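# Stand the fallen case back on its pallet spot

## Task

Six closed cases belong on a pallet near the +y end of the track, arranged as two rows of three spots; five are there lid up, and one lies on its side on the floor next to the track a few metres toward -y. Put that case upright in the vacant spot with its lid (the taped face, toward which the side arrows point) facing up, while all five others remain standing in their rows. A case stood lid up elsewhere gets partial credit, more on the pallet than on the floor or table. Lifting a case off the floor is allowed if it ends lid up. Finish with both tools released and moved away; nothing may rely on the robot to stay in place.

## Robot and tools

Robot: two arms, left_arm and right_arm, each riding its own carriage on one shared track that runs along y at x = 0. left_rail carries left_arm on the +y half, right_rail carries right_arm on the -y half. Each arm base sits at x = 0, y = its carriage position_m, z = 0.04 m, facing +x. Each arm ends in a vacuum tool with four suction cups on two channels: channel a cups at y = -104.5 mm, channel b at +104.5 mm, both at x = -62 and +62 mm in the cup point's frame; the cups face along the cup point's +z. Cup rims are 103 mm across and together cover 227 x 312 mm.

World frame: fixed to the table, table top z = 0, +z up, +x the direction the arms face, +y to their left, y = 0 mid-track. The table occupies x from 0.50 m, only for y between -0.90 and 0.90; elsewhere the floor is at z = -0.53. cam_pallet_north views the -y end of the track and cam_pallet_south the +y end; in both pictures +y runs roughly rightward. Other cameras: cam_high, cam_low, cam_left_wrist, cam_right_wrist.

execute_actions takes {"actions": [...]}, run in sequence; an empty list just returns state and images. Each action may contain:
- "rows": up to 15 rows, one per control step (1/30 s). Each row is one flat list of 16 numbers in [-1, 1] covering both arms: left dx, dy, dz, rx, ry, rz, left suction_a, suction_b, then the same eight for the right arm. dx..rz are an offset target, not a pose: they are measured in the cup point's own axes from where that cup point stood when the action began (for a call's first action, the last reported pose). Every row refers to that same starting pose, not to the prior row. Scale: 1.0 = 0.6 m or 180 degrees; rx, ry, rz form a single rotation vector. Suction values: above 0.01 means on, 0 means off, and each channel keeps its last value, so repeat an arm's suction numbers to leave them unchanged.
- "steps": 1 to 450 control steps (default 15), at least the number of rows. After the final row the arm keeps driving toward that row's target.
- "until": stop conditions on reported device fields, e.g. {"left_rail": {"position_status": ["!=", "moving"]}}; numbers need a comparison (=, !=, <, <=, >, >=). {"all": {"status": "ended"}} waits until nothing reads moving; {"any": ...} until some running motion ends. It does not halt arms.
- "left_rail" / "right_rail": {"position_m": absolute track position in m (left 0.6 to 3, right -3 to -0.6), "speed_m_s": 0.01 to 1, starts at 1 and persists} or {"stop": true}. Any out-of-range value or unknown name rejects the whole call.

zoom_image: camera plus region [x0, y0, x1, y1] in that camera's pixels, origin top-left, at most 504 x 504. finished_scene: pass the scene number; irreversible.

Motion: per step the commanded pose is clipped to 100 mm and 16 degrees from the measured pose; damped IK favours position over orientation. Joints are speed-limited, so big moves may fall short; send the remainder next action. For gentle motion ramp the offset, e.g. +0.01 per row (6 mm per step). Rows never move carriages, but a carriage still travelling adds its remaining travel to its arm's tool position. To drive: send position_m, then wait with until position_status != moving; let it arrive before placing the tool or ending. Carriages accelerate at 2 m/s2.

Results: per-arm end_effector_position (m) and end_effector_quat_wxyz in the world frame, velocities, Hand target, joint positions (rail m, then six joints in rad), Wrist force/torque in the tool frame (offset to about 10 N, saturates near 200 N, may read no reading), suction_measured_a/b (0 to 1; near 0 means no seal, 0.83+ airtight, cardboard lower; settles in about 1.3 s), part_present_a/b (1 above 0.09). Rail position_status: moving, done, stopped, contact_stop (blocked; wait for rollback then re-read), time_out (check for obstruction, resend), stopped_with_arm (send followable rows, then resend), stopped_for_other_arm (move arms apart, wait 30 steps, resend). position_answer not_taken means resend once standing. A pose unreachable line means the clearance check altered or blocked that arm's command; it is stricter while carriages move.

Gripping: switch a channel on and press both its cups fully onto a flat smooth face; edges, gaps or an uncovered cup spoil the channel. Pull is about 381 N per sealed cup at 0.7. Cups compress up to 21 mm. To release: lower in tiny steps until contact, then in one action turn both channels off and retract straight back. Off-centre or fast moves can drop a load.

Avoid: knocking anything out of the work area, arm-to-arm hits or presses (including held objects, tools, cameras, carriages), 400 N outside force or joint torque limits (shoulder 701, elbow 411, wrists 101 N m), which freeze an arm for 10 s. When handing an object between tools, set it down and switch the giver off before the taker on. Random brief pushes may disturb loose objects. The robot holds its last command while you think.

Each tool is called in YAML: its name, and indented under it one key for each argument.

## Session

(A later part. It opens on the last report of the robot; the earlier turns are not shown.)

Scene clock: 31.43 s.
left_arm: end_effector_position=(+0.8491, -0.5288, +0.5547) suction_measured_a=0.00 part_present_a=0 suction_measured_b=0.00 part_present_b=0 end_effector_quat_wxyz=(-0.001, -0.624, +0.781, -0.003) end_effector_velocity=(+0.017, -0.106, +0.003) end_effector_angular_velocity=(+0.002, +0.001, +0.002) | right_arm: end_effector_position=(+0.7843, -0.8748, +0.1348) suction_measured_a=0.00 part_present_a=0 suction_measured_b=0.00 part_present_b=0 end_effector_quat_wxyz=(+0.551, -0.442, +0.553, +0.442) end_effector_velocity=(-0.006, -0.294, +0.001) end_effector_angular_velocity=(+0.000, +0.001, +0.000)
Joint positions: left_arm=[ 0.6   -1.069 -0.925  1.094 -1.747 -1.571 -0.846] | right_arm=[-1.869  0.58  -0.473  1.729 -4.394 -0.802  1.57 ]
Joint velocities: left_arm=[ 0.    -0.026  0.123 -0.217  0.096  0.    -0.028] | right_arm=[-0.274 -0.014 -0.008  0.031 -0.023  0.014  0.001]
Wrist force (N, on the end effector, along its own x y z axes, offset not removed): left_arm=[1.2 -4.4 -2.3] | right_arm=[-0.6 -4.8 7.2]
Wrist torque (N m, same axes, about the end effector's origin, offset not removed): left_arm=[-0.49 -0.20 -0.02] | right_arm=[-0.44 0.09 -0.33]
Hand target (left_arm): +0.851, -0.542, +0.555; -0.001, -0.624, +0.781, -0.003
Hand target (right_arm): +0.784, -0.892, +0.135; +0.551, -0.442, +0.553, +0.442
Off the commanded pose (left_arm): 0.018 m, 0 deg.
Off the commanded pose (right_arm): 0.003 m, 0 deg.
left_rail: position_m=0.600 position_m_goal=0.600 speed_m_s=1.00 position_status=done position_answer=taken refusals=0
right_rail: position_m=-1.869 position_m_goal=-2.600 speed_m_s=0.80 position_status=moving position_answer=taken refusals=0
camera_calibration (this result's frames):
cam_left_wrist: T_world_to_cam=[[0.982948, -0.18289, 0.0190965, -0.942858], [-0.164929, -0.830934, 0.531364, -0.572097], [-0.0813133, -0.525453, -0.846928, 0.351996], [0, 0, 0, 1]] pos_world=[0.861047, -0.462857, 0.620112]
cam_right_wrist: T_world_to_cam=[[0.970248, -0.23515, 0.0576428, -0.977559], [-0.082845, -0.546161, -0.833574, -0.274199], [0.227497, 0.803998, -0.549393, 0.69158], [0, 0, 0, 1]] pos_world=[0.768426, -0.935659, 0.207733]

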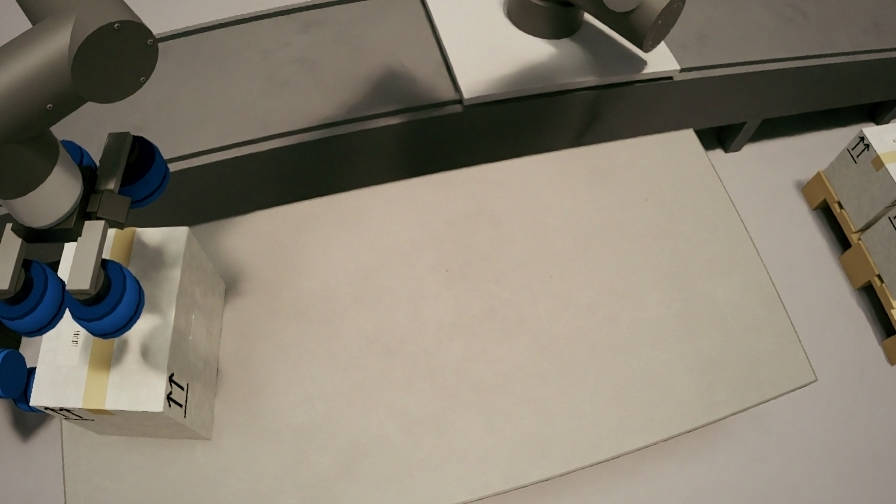

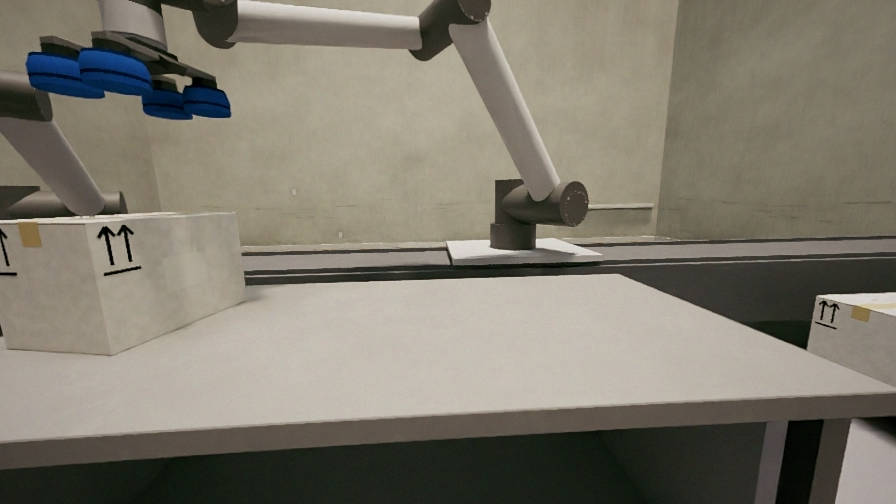

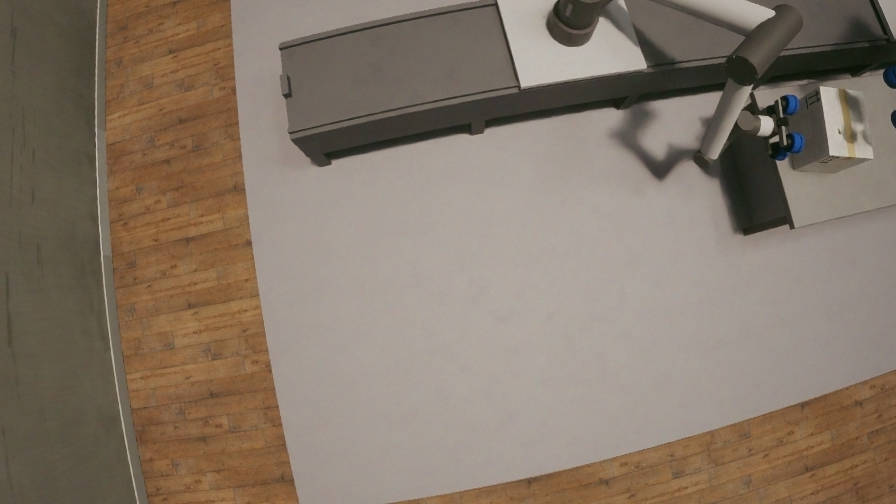

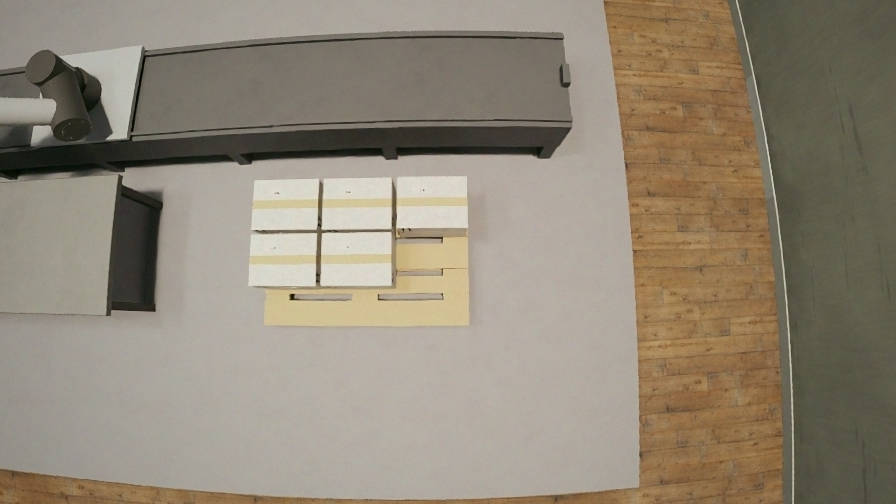

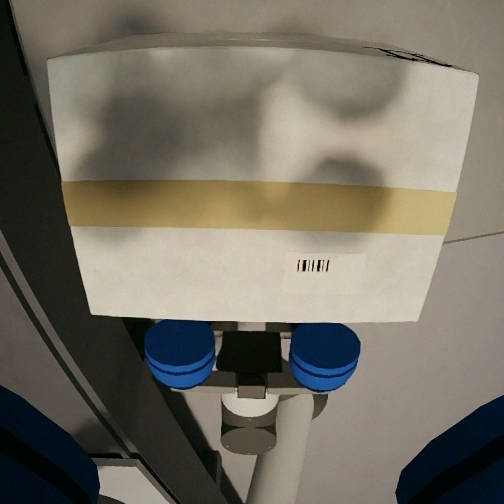

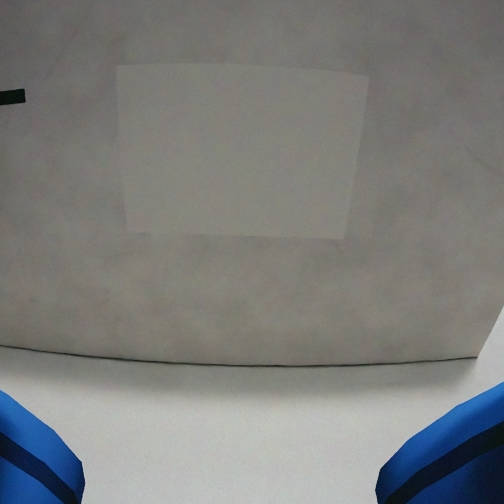

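execute_actions:
  actions: []

zoom_image:
  camera: "cam_left_wrist"
  region: [20, 20, 180, 340]

zoom_image:
  camera: "cam_left_wrist"
  region: [340, 20, 500, 340]

Scene clock: 32.47 s.
left_arm: end_effector_position=(+0.8510, -0.5417, +0.5550) suction_measured_a=0.00 part_present_a=0 suction_measured_b=0.00 part_present_b=0 end_effector_quat_wxyz=(-0.001, -0.624, +0.781, -0.003) end_effector_velocity=(+0.000, -0.000, -0.000) end_effector_angular_velocity=(+0.000, +0.000, -0.000) | right_arm: end_effector_position=(+0.7837, -1.5814, +0.1349) suction_measured_a=0.00 part_present_a=0 suction_measured_b=0.00 part_present_b=0 end_effector_quat_wxyz=(+0.551, -0.442, +0.553, +0.442) end_effector_velocity=(+0.000, -0.334, +0.000) end_effector_angular_velocity=(+0.000, +0.000, -0.000)
Joint positions: left_arm=[ 0.6   -1.072 -0.91   1.068 -1.735 -1.571 -0.849] | right_arm=[-2.573  0.578 -0.474  1.732 -4.397 -0.8    1.57 ]
Joint velocities: left_arm=[ 0. -0.  0. -0.  0.  0. -0.] | right_arm=[-0.334  0.    -0.     0.     0.    -0.     0.   ]
Wrist force (N, on the end effector, along its own x y z axes, offset not removed): left_arm=[-6.3 -6.8 -3.4] | right_arm=[-1.6 -5.2 -4.3]
Wrist torque (N m, same axes, about the end effector's origin, offset not removed): left_arm=[-0.71 0.67 0.02] | right_arm=[-0.47 0.18 -0.31]
Hand target (left_arm): +0.851, -0.542, +0.555; -0.001, -0.624, +0.781, -0.003
Hand target (right_arm): +0.784, -1.594, +0.135; +0.551, -0.442, +0.553, +0.442
Off the commanded pose (left_arm): 0.005 m, 0 deg.
Off the commanded pose (right_arm): 0.000 m, 0 deg.
left_rail: position_m=0.600 position_m_goal=0.600 speed_m_s=1.00 position_status=done position_answer=taken refusals=0
right_rail: position_m=-2.573 position_m_goal=-2.600 speed_m_s=0.80 position_status=moving position_answer=taken refusals=0
camera_calibration (this result's frames):
cam_left_wrist: T_world_to_cam=[[0.982999, -0.182636, 0.0188815, -0.946881], [-0.16462, -0.831119, 0.53117, -0.582973], [-0.0813178, -0.525248, -0.847055, 0.345829], [0, 0, 0, 1]] pos_world=[0.862937, -0.475809, 0.620472]
cam_right_wrist: T_world_to_cam=[[0.970208, -0.235353, 0.0574858, -1.14342], [-0.0830835, -0.546106, -0.833586, -0.659785], [0.22758, 0.803976, -0.549391, 1.25974], [0, 0, 0, 1]] pos_world=[0.76785, -1.64222, 0.207829]

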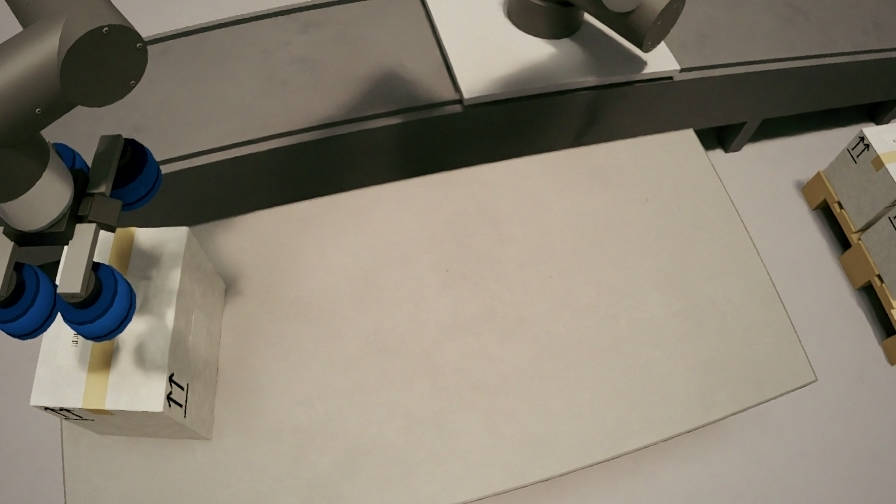

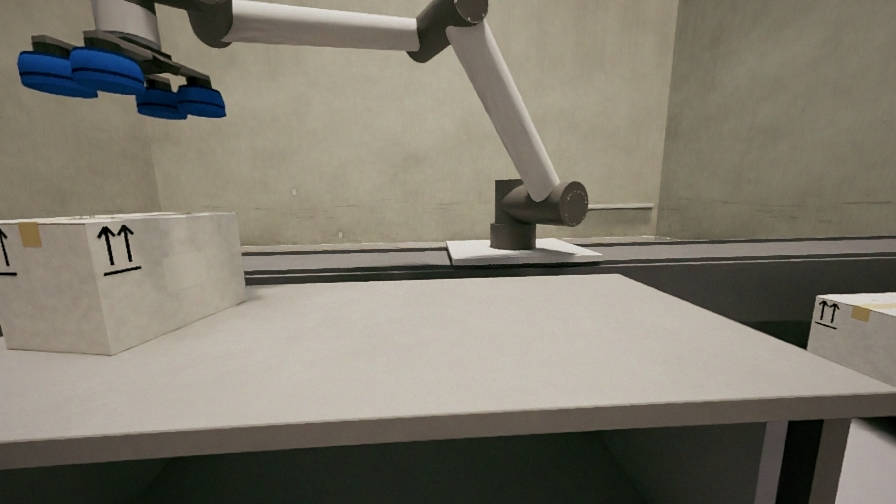

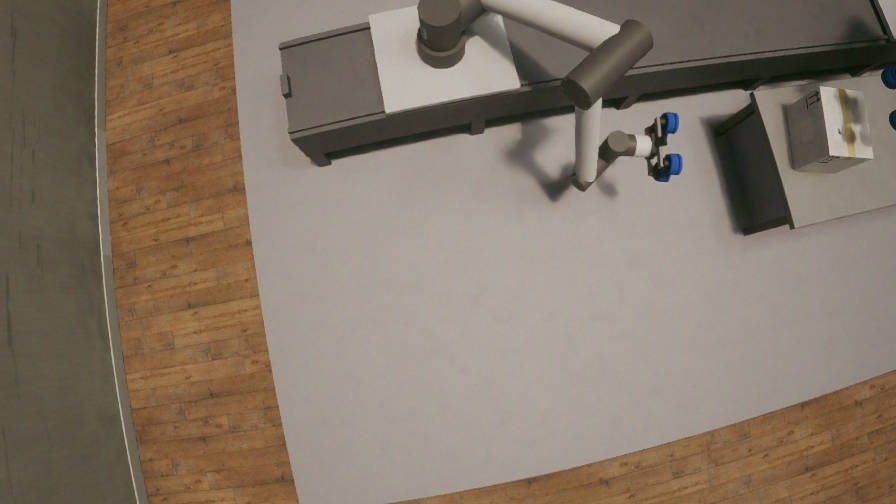

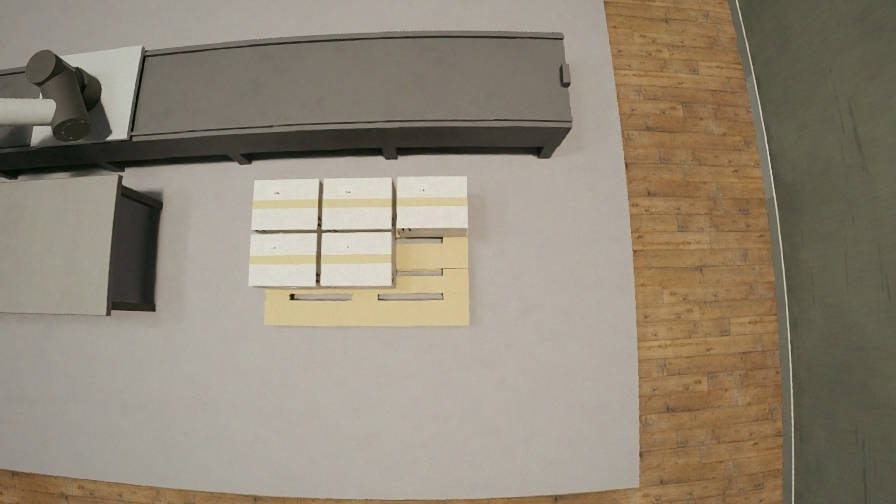

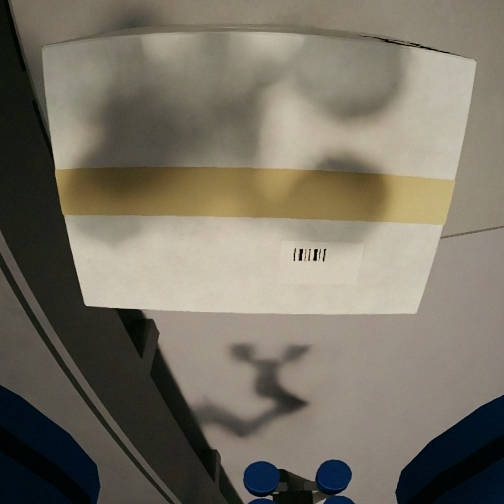

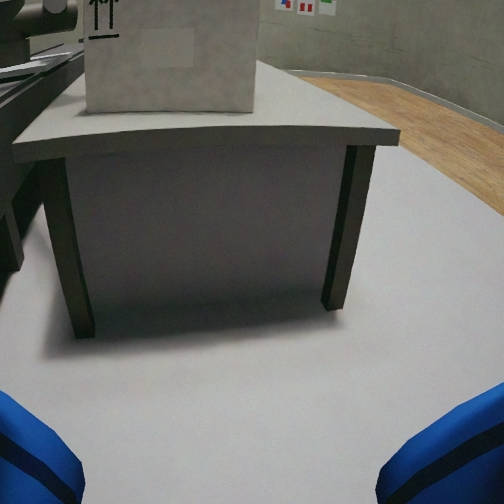

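Region (20, 20, 180, 340) of cam_left_wrist's 504x504 image, scaled by 1.575, with more detail than that image has.

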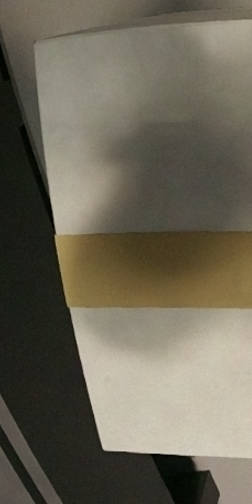

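Region (340, 20, 500, 340) of cam_left_wrist's 504x504 image, scaled by 1.575, with more detail than that image has.

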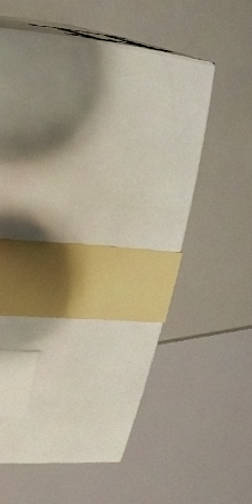

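execute_actions:
  actions: []

Scene clock: 33.33 s.
left_arm: end_effector_position=(+0.8510, -0.5417, +0.5550) suction_measured_a=0.00 part_present_a=0 suction_measured_b=0.00 part_present_b=0 end_effector_quat_wxyz=(-0.001, -0.624, +0.781, -0.003) end_effector_velocity=(+0.000, -0.000, -0.000) end_effector_angular_velocity=(+0.000, +0.000, -0.000) | right_arm: end_effector_position=(+0.7836, -1.6086, +0.1350) suction_measured_a=0.00 part_present_a=0 suction_measured_b=0.00 part_present_b=0 end_effector_quat_wxyz=(+0.551, -0.442, +0.553, +0.442) end_effector_velocity=(+0.000, +0.000, +0.000) end_effector_angular_velocity=(+0.000, -0.000, -0.000)
Joint positions: left_arm=[ 0.6   -1.072 -0.91   1.068 -1.735 -1.571 -0.849] | right_arm=[-2.6    0.578 -0.474  1.732 -4.397 -0.8    1.57 ]
Joint velocities: left_arm=[ 0.  0.  0. -0. -0. -0.  0.] | right_arm=[ 0. -0. -0. -0. -0. -0. -0.]
Wrist force (N, on the end effector, along its own x y z axes, offset not removed): left_arm=[2.5 -5.2 -3.4] | right_arm=[1.2 -2.5 1.2]
Wrist torque (N m, same axes, about the end effector's origin, offset not removed): left_arm=[-0.51 -0.77 0.14] | right_arm=[-0.07 -0.12 -0.46]
Hand target (left_arm): +0.851, -0.542, +0.555; -0.001, -0.624, +0.781, -0.003
Hand target (right_arm): +0.784, -1.609, +0.135; +0.551, -0.442, +0.553, +0.442
Off the commanded pose (left_arm): 0.005 m, 0 deg.
Off the commanded pose (right_arm): 0.000 m, 0 deg.
left_rail: position_m=0.600 position_m_goal=0.600 speed_m_s=1.00 position_status=done position_answer=taken refusals=0
right_rail: position_m=-2.600 position_m_goal=-2.600 speed_m_s=0.80 position_status=done position_answer=taken refusals=0
camera_calibration (this result's frames):
cam_left_wrist: T_world_to_cam=[[0.982999, -0.182637, 0.0188801, -0.946882], [-0.16462, -0.83112, 0.531168, -0.582975], [-0.0813191, -0.525246, -0.847056, 0.345825], [0, 0, 0, 1]] pos_world=[0.862937, -0.475815, 0.620468]
cam_right_wrist: T_world_to_cam=[[0.970234, -0.235241, 0.0575201, -1.14959], [-0.0829844, -0.546093, -0.833604, -0.674701], [0.227509, 0.804018, -0.549359, 1.28178], [0, 0, 0, 1]] pos_world=[0.767765, -1.66946, 0.207849]

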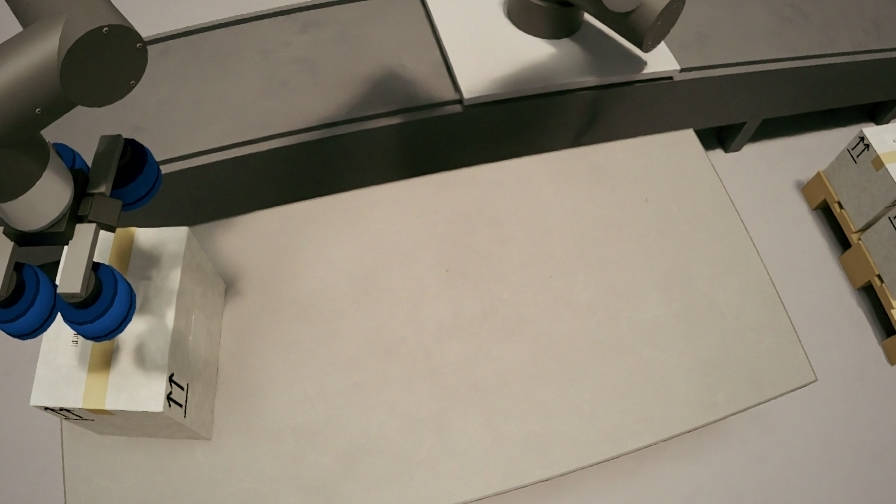

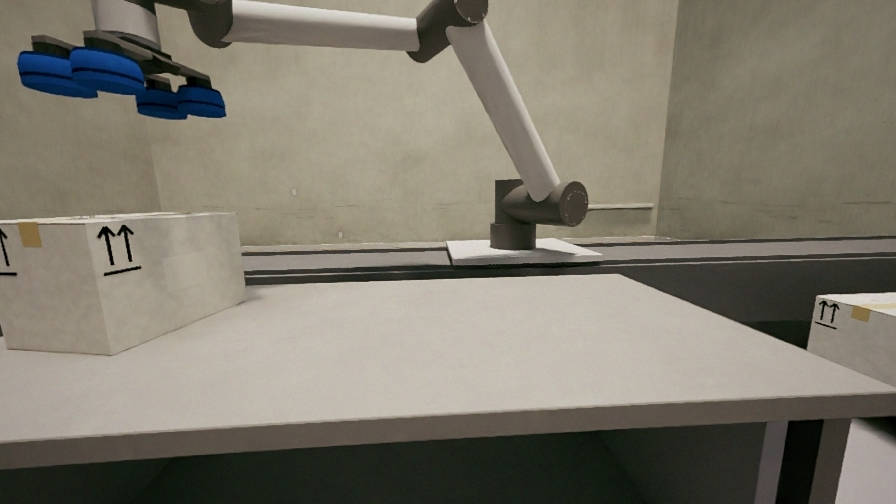

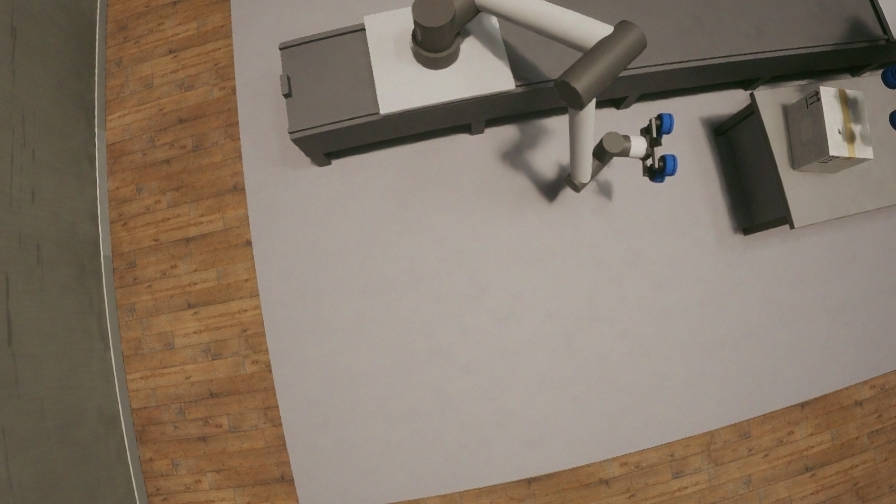

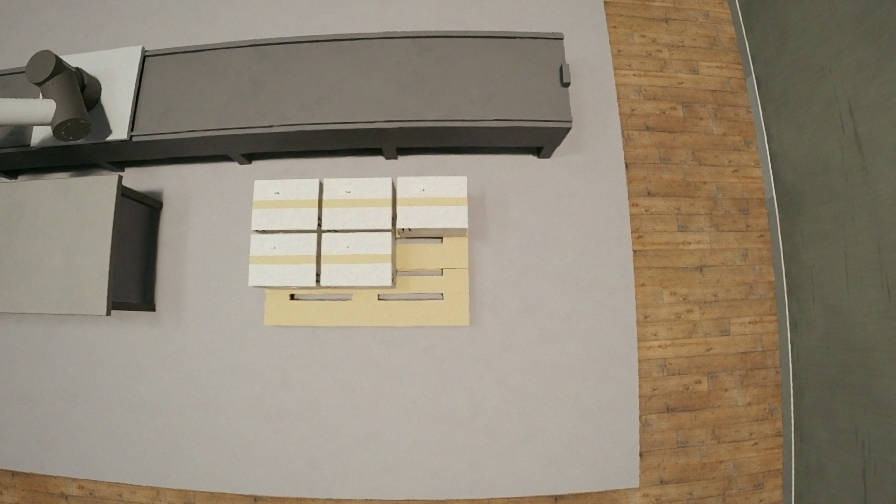

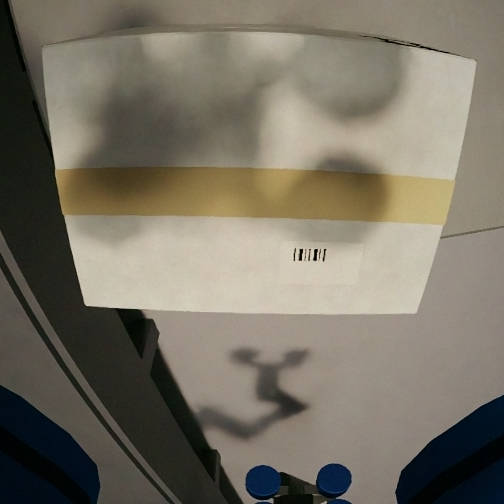

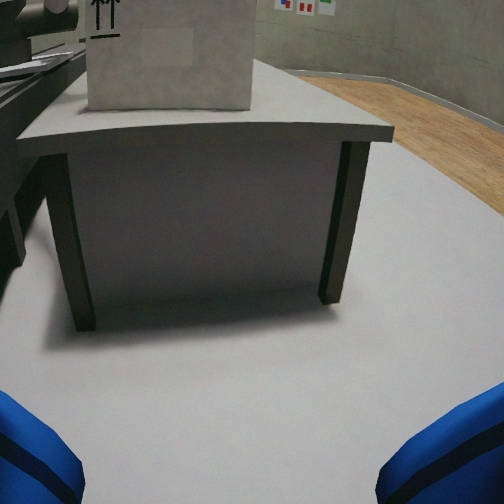

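execute_actions:
  actions:
    - {"rows": [[0.0027,-0.0005,0.0024,0,0,0,0,0,0,0,0,0,0,0,0,0],[0.0080,-0.0015,0.0071,0,0,0,0,0,0,0,0,0,0,0,0,0],[0.0160,-0.0031,0.0141,0,0,0,0,0,0,0,0,0,0,0,0,0],[0.0266,-0.0052,0.0235,0,0,-0.0005,0,0,0,0,0,0,0,0,0,0],[0.0399,-0.0077,0.0353,0,0,-0.001,0,0,0,0,0,0,0,0,0,0],[0.0559,-0.0108,0.0494,0,0,-0.001,0,0,0,0,0,0,0,0,0,0],[0.0732,-0.0142,0.0658,0,0,-0.0015,0,0,0,0,0,0,0,0,0,0],[0.0904,-0.0175,0.0846,0,0,-0.002,0,0,0,0,0,0,0,0,0,0],[0.1064,-0.0206,0.1058,0,0,-0.002,0,0,0,0,0,0,0,0,0,0],[0.1197,-0.0232,0.1293,0,0,-0.002,0,0,0,0,0,0,0,0,0,0],[0.1277,-0.0248,0.1551,0,0,-0.002,0,0,0,0,0,0,0,0,0,0],[0.1330,-0.0258,0.1833,0,0,-0.002,0,0,0,0,0,0,0,0,0,0],[0.1330,-0.0258,0.2162,0,0,-0.002,0,0,0,0,0,0,0,0,0,0],[0.1330,-0.0258,0.2820,0,0,-0.002,0,0,0,0,0,0,0,0,0,0],[0.1330,-0.0258,0.4700,0,0,-0.002,1,1,0,0,0,0,0,0,0,0]], "steps": 23}

Scene clock: 36.23 s.
left_arm: end_effector_position=(+0.8465, -0.6156, +0.3272) suction_measured_a=0.00 part_present_a=0 suction_measured_b=0.00 part_present_b=0 end_effector_quat_wxyz=(-0.000, -0.627, +0.779, -0.000) end_effector_velocity=(+0.005, -0.040, -0.418) end_effector_angular_velocity=(-0.004, -0.002, +0.001) | right_arm: end_effector_position=(+0.7836, -1.6086, +0.1350) suction_measured_a=0.00 part_present_a=0 suction_measured_b=0.00 part_present_b=0 end_effector_quat_wxyz=(+0.551, -0.442, +0.553, +0.442) end_effector_velocity=(+0.000, -0.000, +0.000) end_effector_angular_velocity=(+0.000, -0.000, -0.000)
Joint positions: left_arm=[ 0.6   -1.099 -0.759  1.116 -1.928 -1.571 -0.882] | right_arm=[-2.6    0.578 -0.474  1.732 -4.397 -0.8    1.57 ]
Joint velocities: left_arm=[ 0.    -0.009  0.23   0.172 -0.407 -0.    -0.01 ] | right_arm=[ 0. -0. -0.  0. -0. -0. -0.]
Wrist force (N, on the end effector, along its own x y z axes, offset not removed): left_arm=[1.2 -5.0 3.3] | right_arm=[-2.1 -3.7 2.2]
Wrist torque (N m, same axes, about the end effector's origin, offset not removed): left_arm=[-0.53 -0.57 0.08] | right_arm=[-0.26 0.31 -0.39]
Hand target (left_arm): +0.848, -0.622, +0.275; -0.001, -0.627, +0.779, -0.002
Hand target (right_arm): +0.784, -1.609, +0.135; +0.551, -0.442, +0.553, +0.442
Off the commanded pose (left_arm): 0.054 m, 0 deg.
Off the commanded pose (right_arm): 0.000 m, 0 deg.
left_rail: position_m=0.600 position_m_goal=0.600 speed_m_s=1.00 position_status=done position_answer=taken refusals=0
right_rail: position_m=-2.600 position_m_goal=-2.600 speed_m_s=0.80 position_status=done position_answer=taken refusals=0
camera_calibration (this result's frames):
cam_left_wrist: T_world_to_cam=[[0.984147, -0.176684, 0.015426, -0.947831], [-0.158121, -0.834687, 0.527538, -0.530549], [-0.0803319, -0.521614, -0.849391, 0.11581], [0, 0, 0, 1]] pos_world=[0.858217, -0.549901, 0.392874]
cam_right_wrist: T_world_to_cam=[[0.970235, -0.23524, 0.0575007, -1.14959], [-0.0830041, -0.546106, -0.833594, -0.674711], [0.227496, 0.804009, -0.549377, 1.28177], [0, 0, 0, 1]] pos_world=[0.767772, -1.66945, 0.207845]

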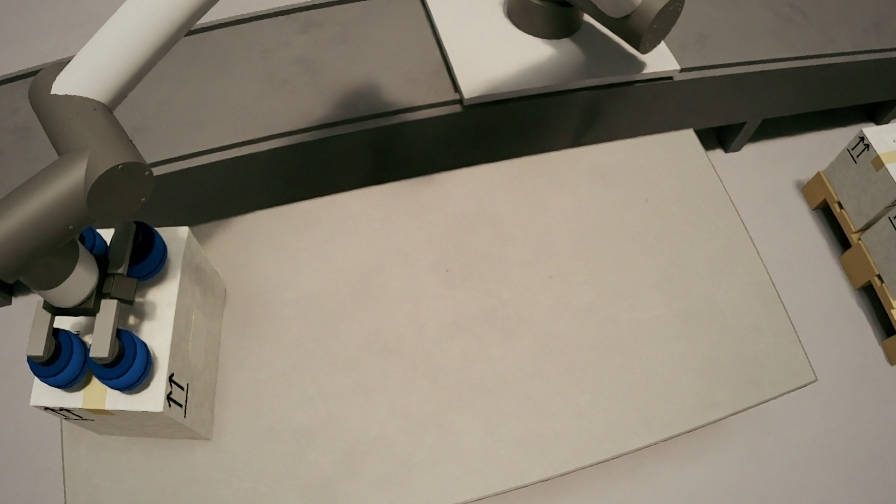

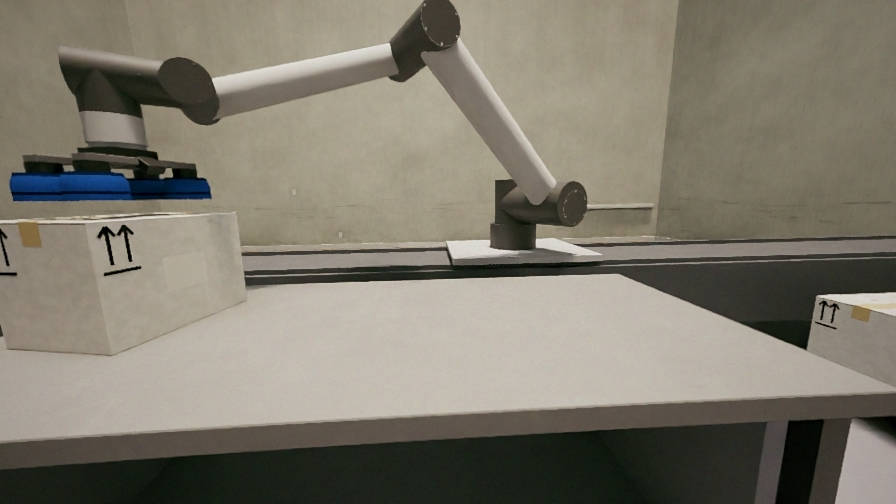

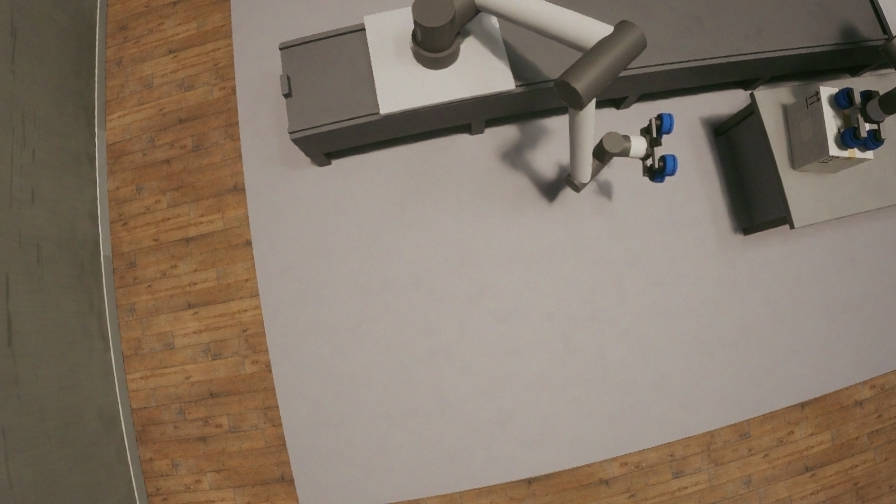

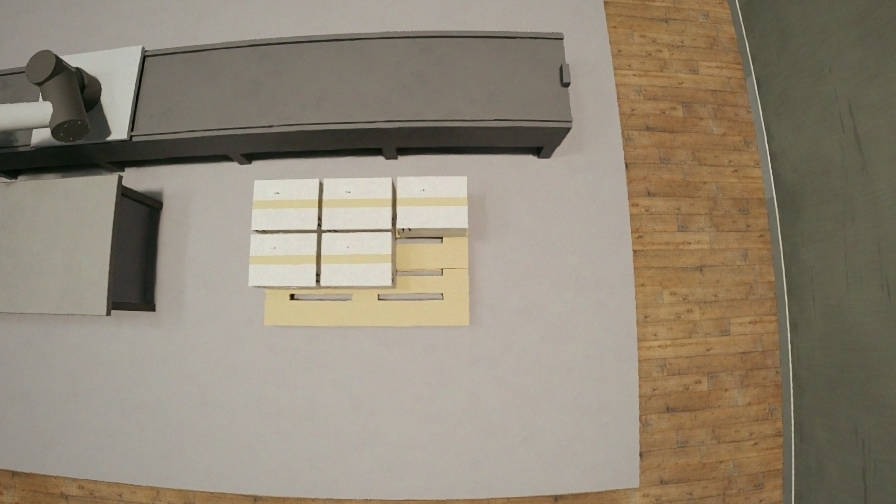

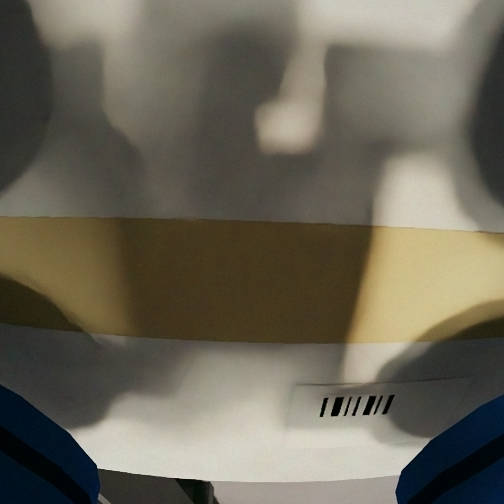

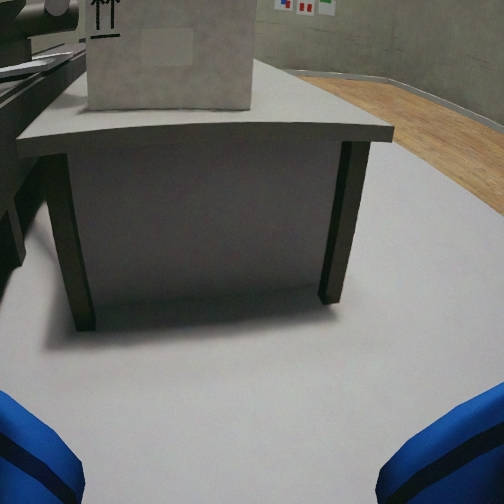

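execute_actions:
  actions: []

Scene clock: 37.70 s.
left_arm: end_effector_position=(+0.8477, -0.6215, +0.2748) suction_measured_a=0.85 part_present_a=1 suction_measured_b=0.85 part_present_b=1 end_effector_quat_wxyz=(-0.001, -0.627, +0.779, -0.002) end_effector_velocity=(+0.000, +0.000, -0.000) end_effector_angular_velocity=(+0.000, +0.000, +0.000) | right_arm: end_effector_position=(+0.7836, -1.6086, +0.1350) suction_measured_a=0.00 part_present_a=0 suction_measured_b=0.00 part_present_b=0 end_effector_quat_wxyz=(+0.551, -0.442, +0.553, +0.442) end_effector_velocity=(-0.000, -0.000, +0.000) end_effector_angular_velocity=(+0.000, -0.000, +0.000)
Joint positions: left_arm=[ 0.6   -1.1   -0.728  1.134 -1.981 -1.571 -0.883] | right_arm=[-2.6    0.578 -0.474  1.732 -4.397 -0.8    1.57 ]
Joint velocities: left_arm=[ 0.  0.  0.  0. -0. -0. -0.] | right_arm=[ 0. -0. -0.  0. -0.  0.  0.]
Wrist force (N, on the end effector, along its own x y z axes, offset not removed): left_arm=[-2.1 -9.5 -46.6] | right_arm=[-1.8 -5.5 2.0]
Wrist torque (N m, same axes, about the end effector's origin, offset not removed): left_arm=[2.13 -0.45 -0.04] | right_arm=[-0.56 0.24 -0.38]
Hand target (left_arm): +0.848, -0.622, +0.275; -0.001, -0.627, +0.779, -0.002
Hand target (right_arm): +0.784, -1.609, +0.135; +0.551, -0.442, +0.553, +0.442
Off the commanded pose (left_arm): 0.004 m, 0 deg.
Off the commanded pose (right_arm): 0.000 m, 0 deg.
left_rail: position_m=0.600 position_m_goal=0.600 speed_m_s=1.00 position_status=done position_answer=taken refusals=0
right_rail: position_m=-2.600 position_m_goal=-2.600 speed_m_s=0.80 position_status=done position_answer=taken refusals=0
camera_calibration (this result's frames):
cam_left_wrist: T_world_to_cam=[[0.984138, -0.176533, 0.0175785, -0.949701], [-0.158897, -0.833057, 0.529875, -0.506656], [-0.0788964, -0.524263, -0.847894, 0.0650584], [0, 0, 0, 1]] pos_world=[0.859263, -0.55562, 0.340321]
cam_right_wrist: T_world_to_cam=[[0.970234, -0.23524, 0.057522, -1.14959], [-0.0829823, -0.546092, -0.833605, -0.674699], [0.22751, 0.804019, -0.549357, 1.28178], [0, 0, 0, 1]] pos_world=[0.767766, -1.66945, 0.20785]

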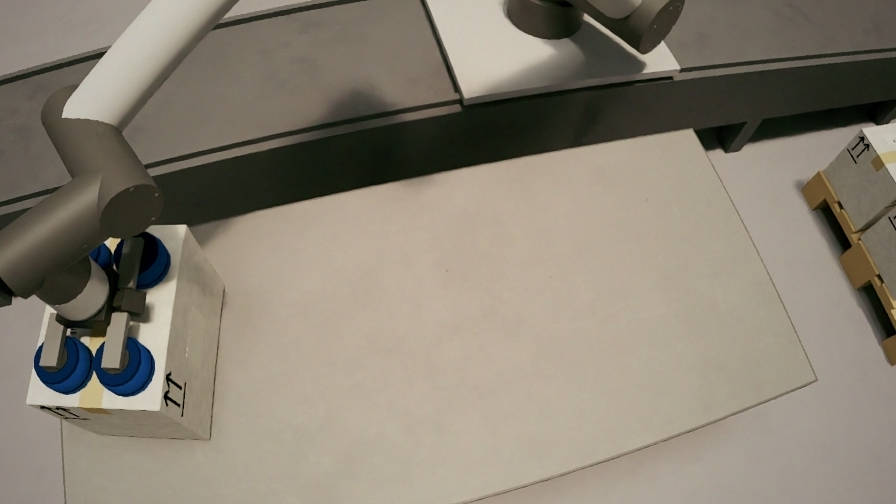

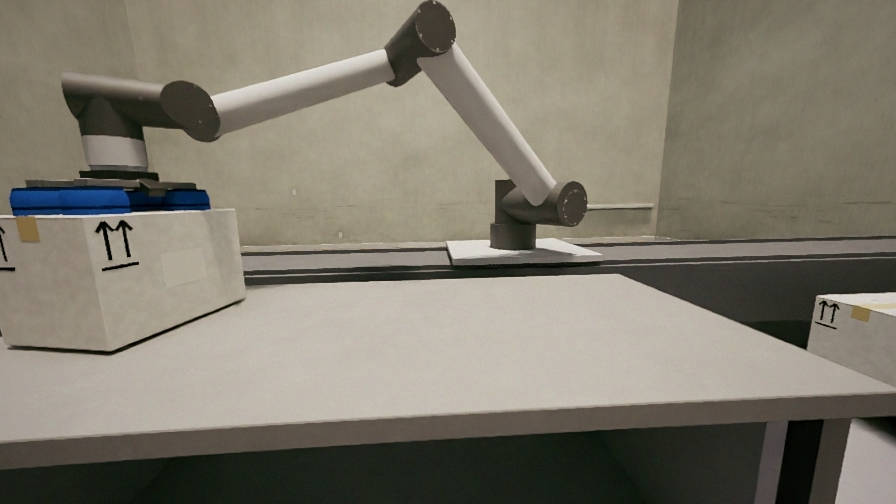

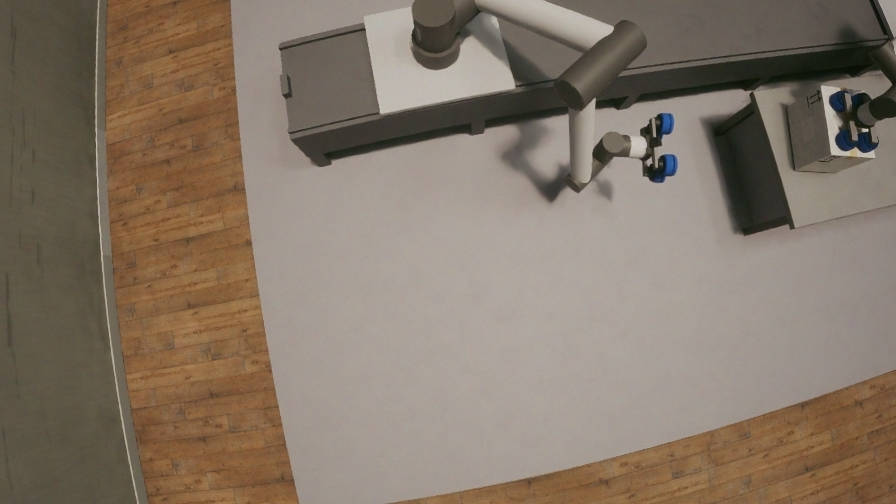

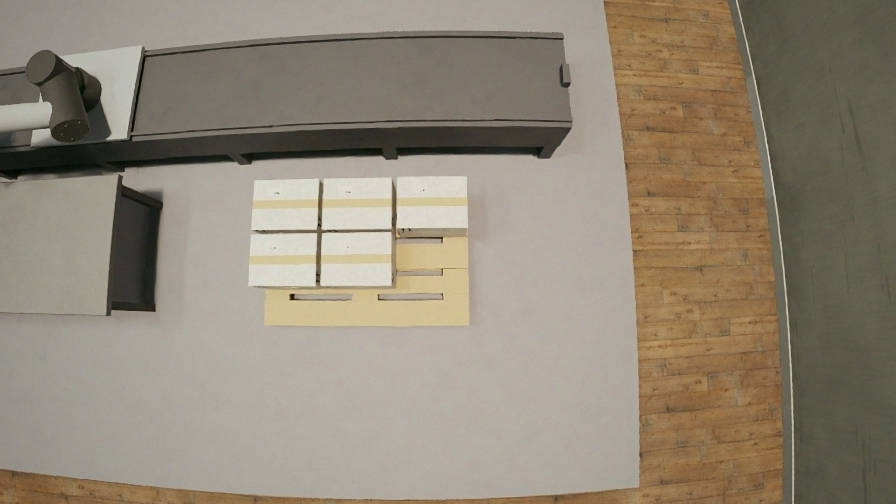

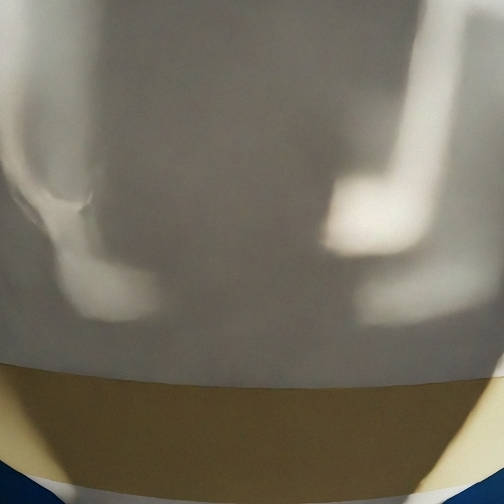

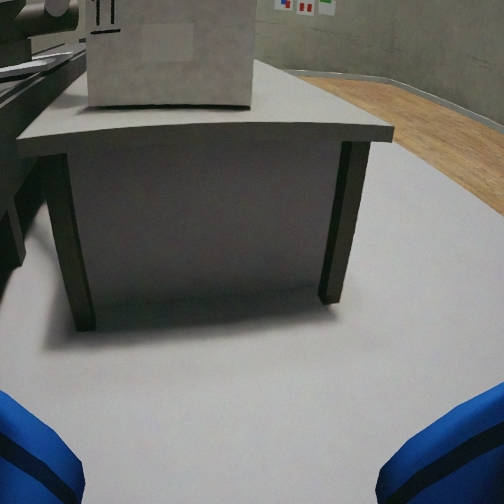

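zoom_image:
  camera: "cam_high"
  region: [0, 200, 260, 460]

zoom_image:
  camera: "cam_pallet_north"
  region: [776, 70, 896, 190]

Region (0, 200, 260, 460) of cam_high's 896x504 image, scaled by 1.938, with more detail than that image has.

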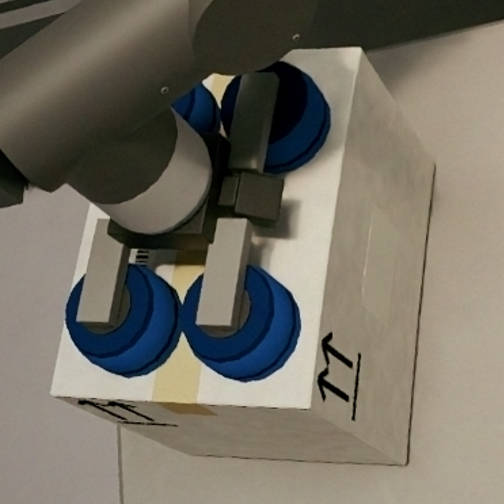

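Region (776, 70, 896, 190) of cam_pallet_north's 896x504 image, scaled by 4.200, with more detail than that image has.

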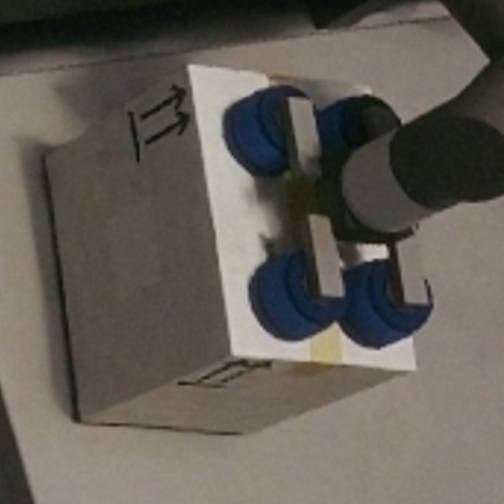

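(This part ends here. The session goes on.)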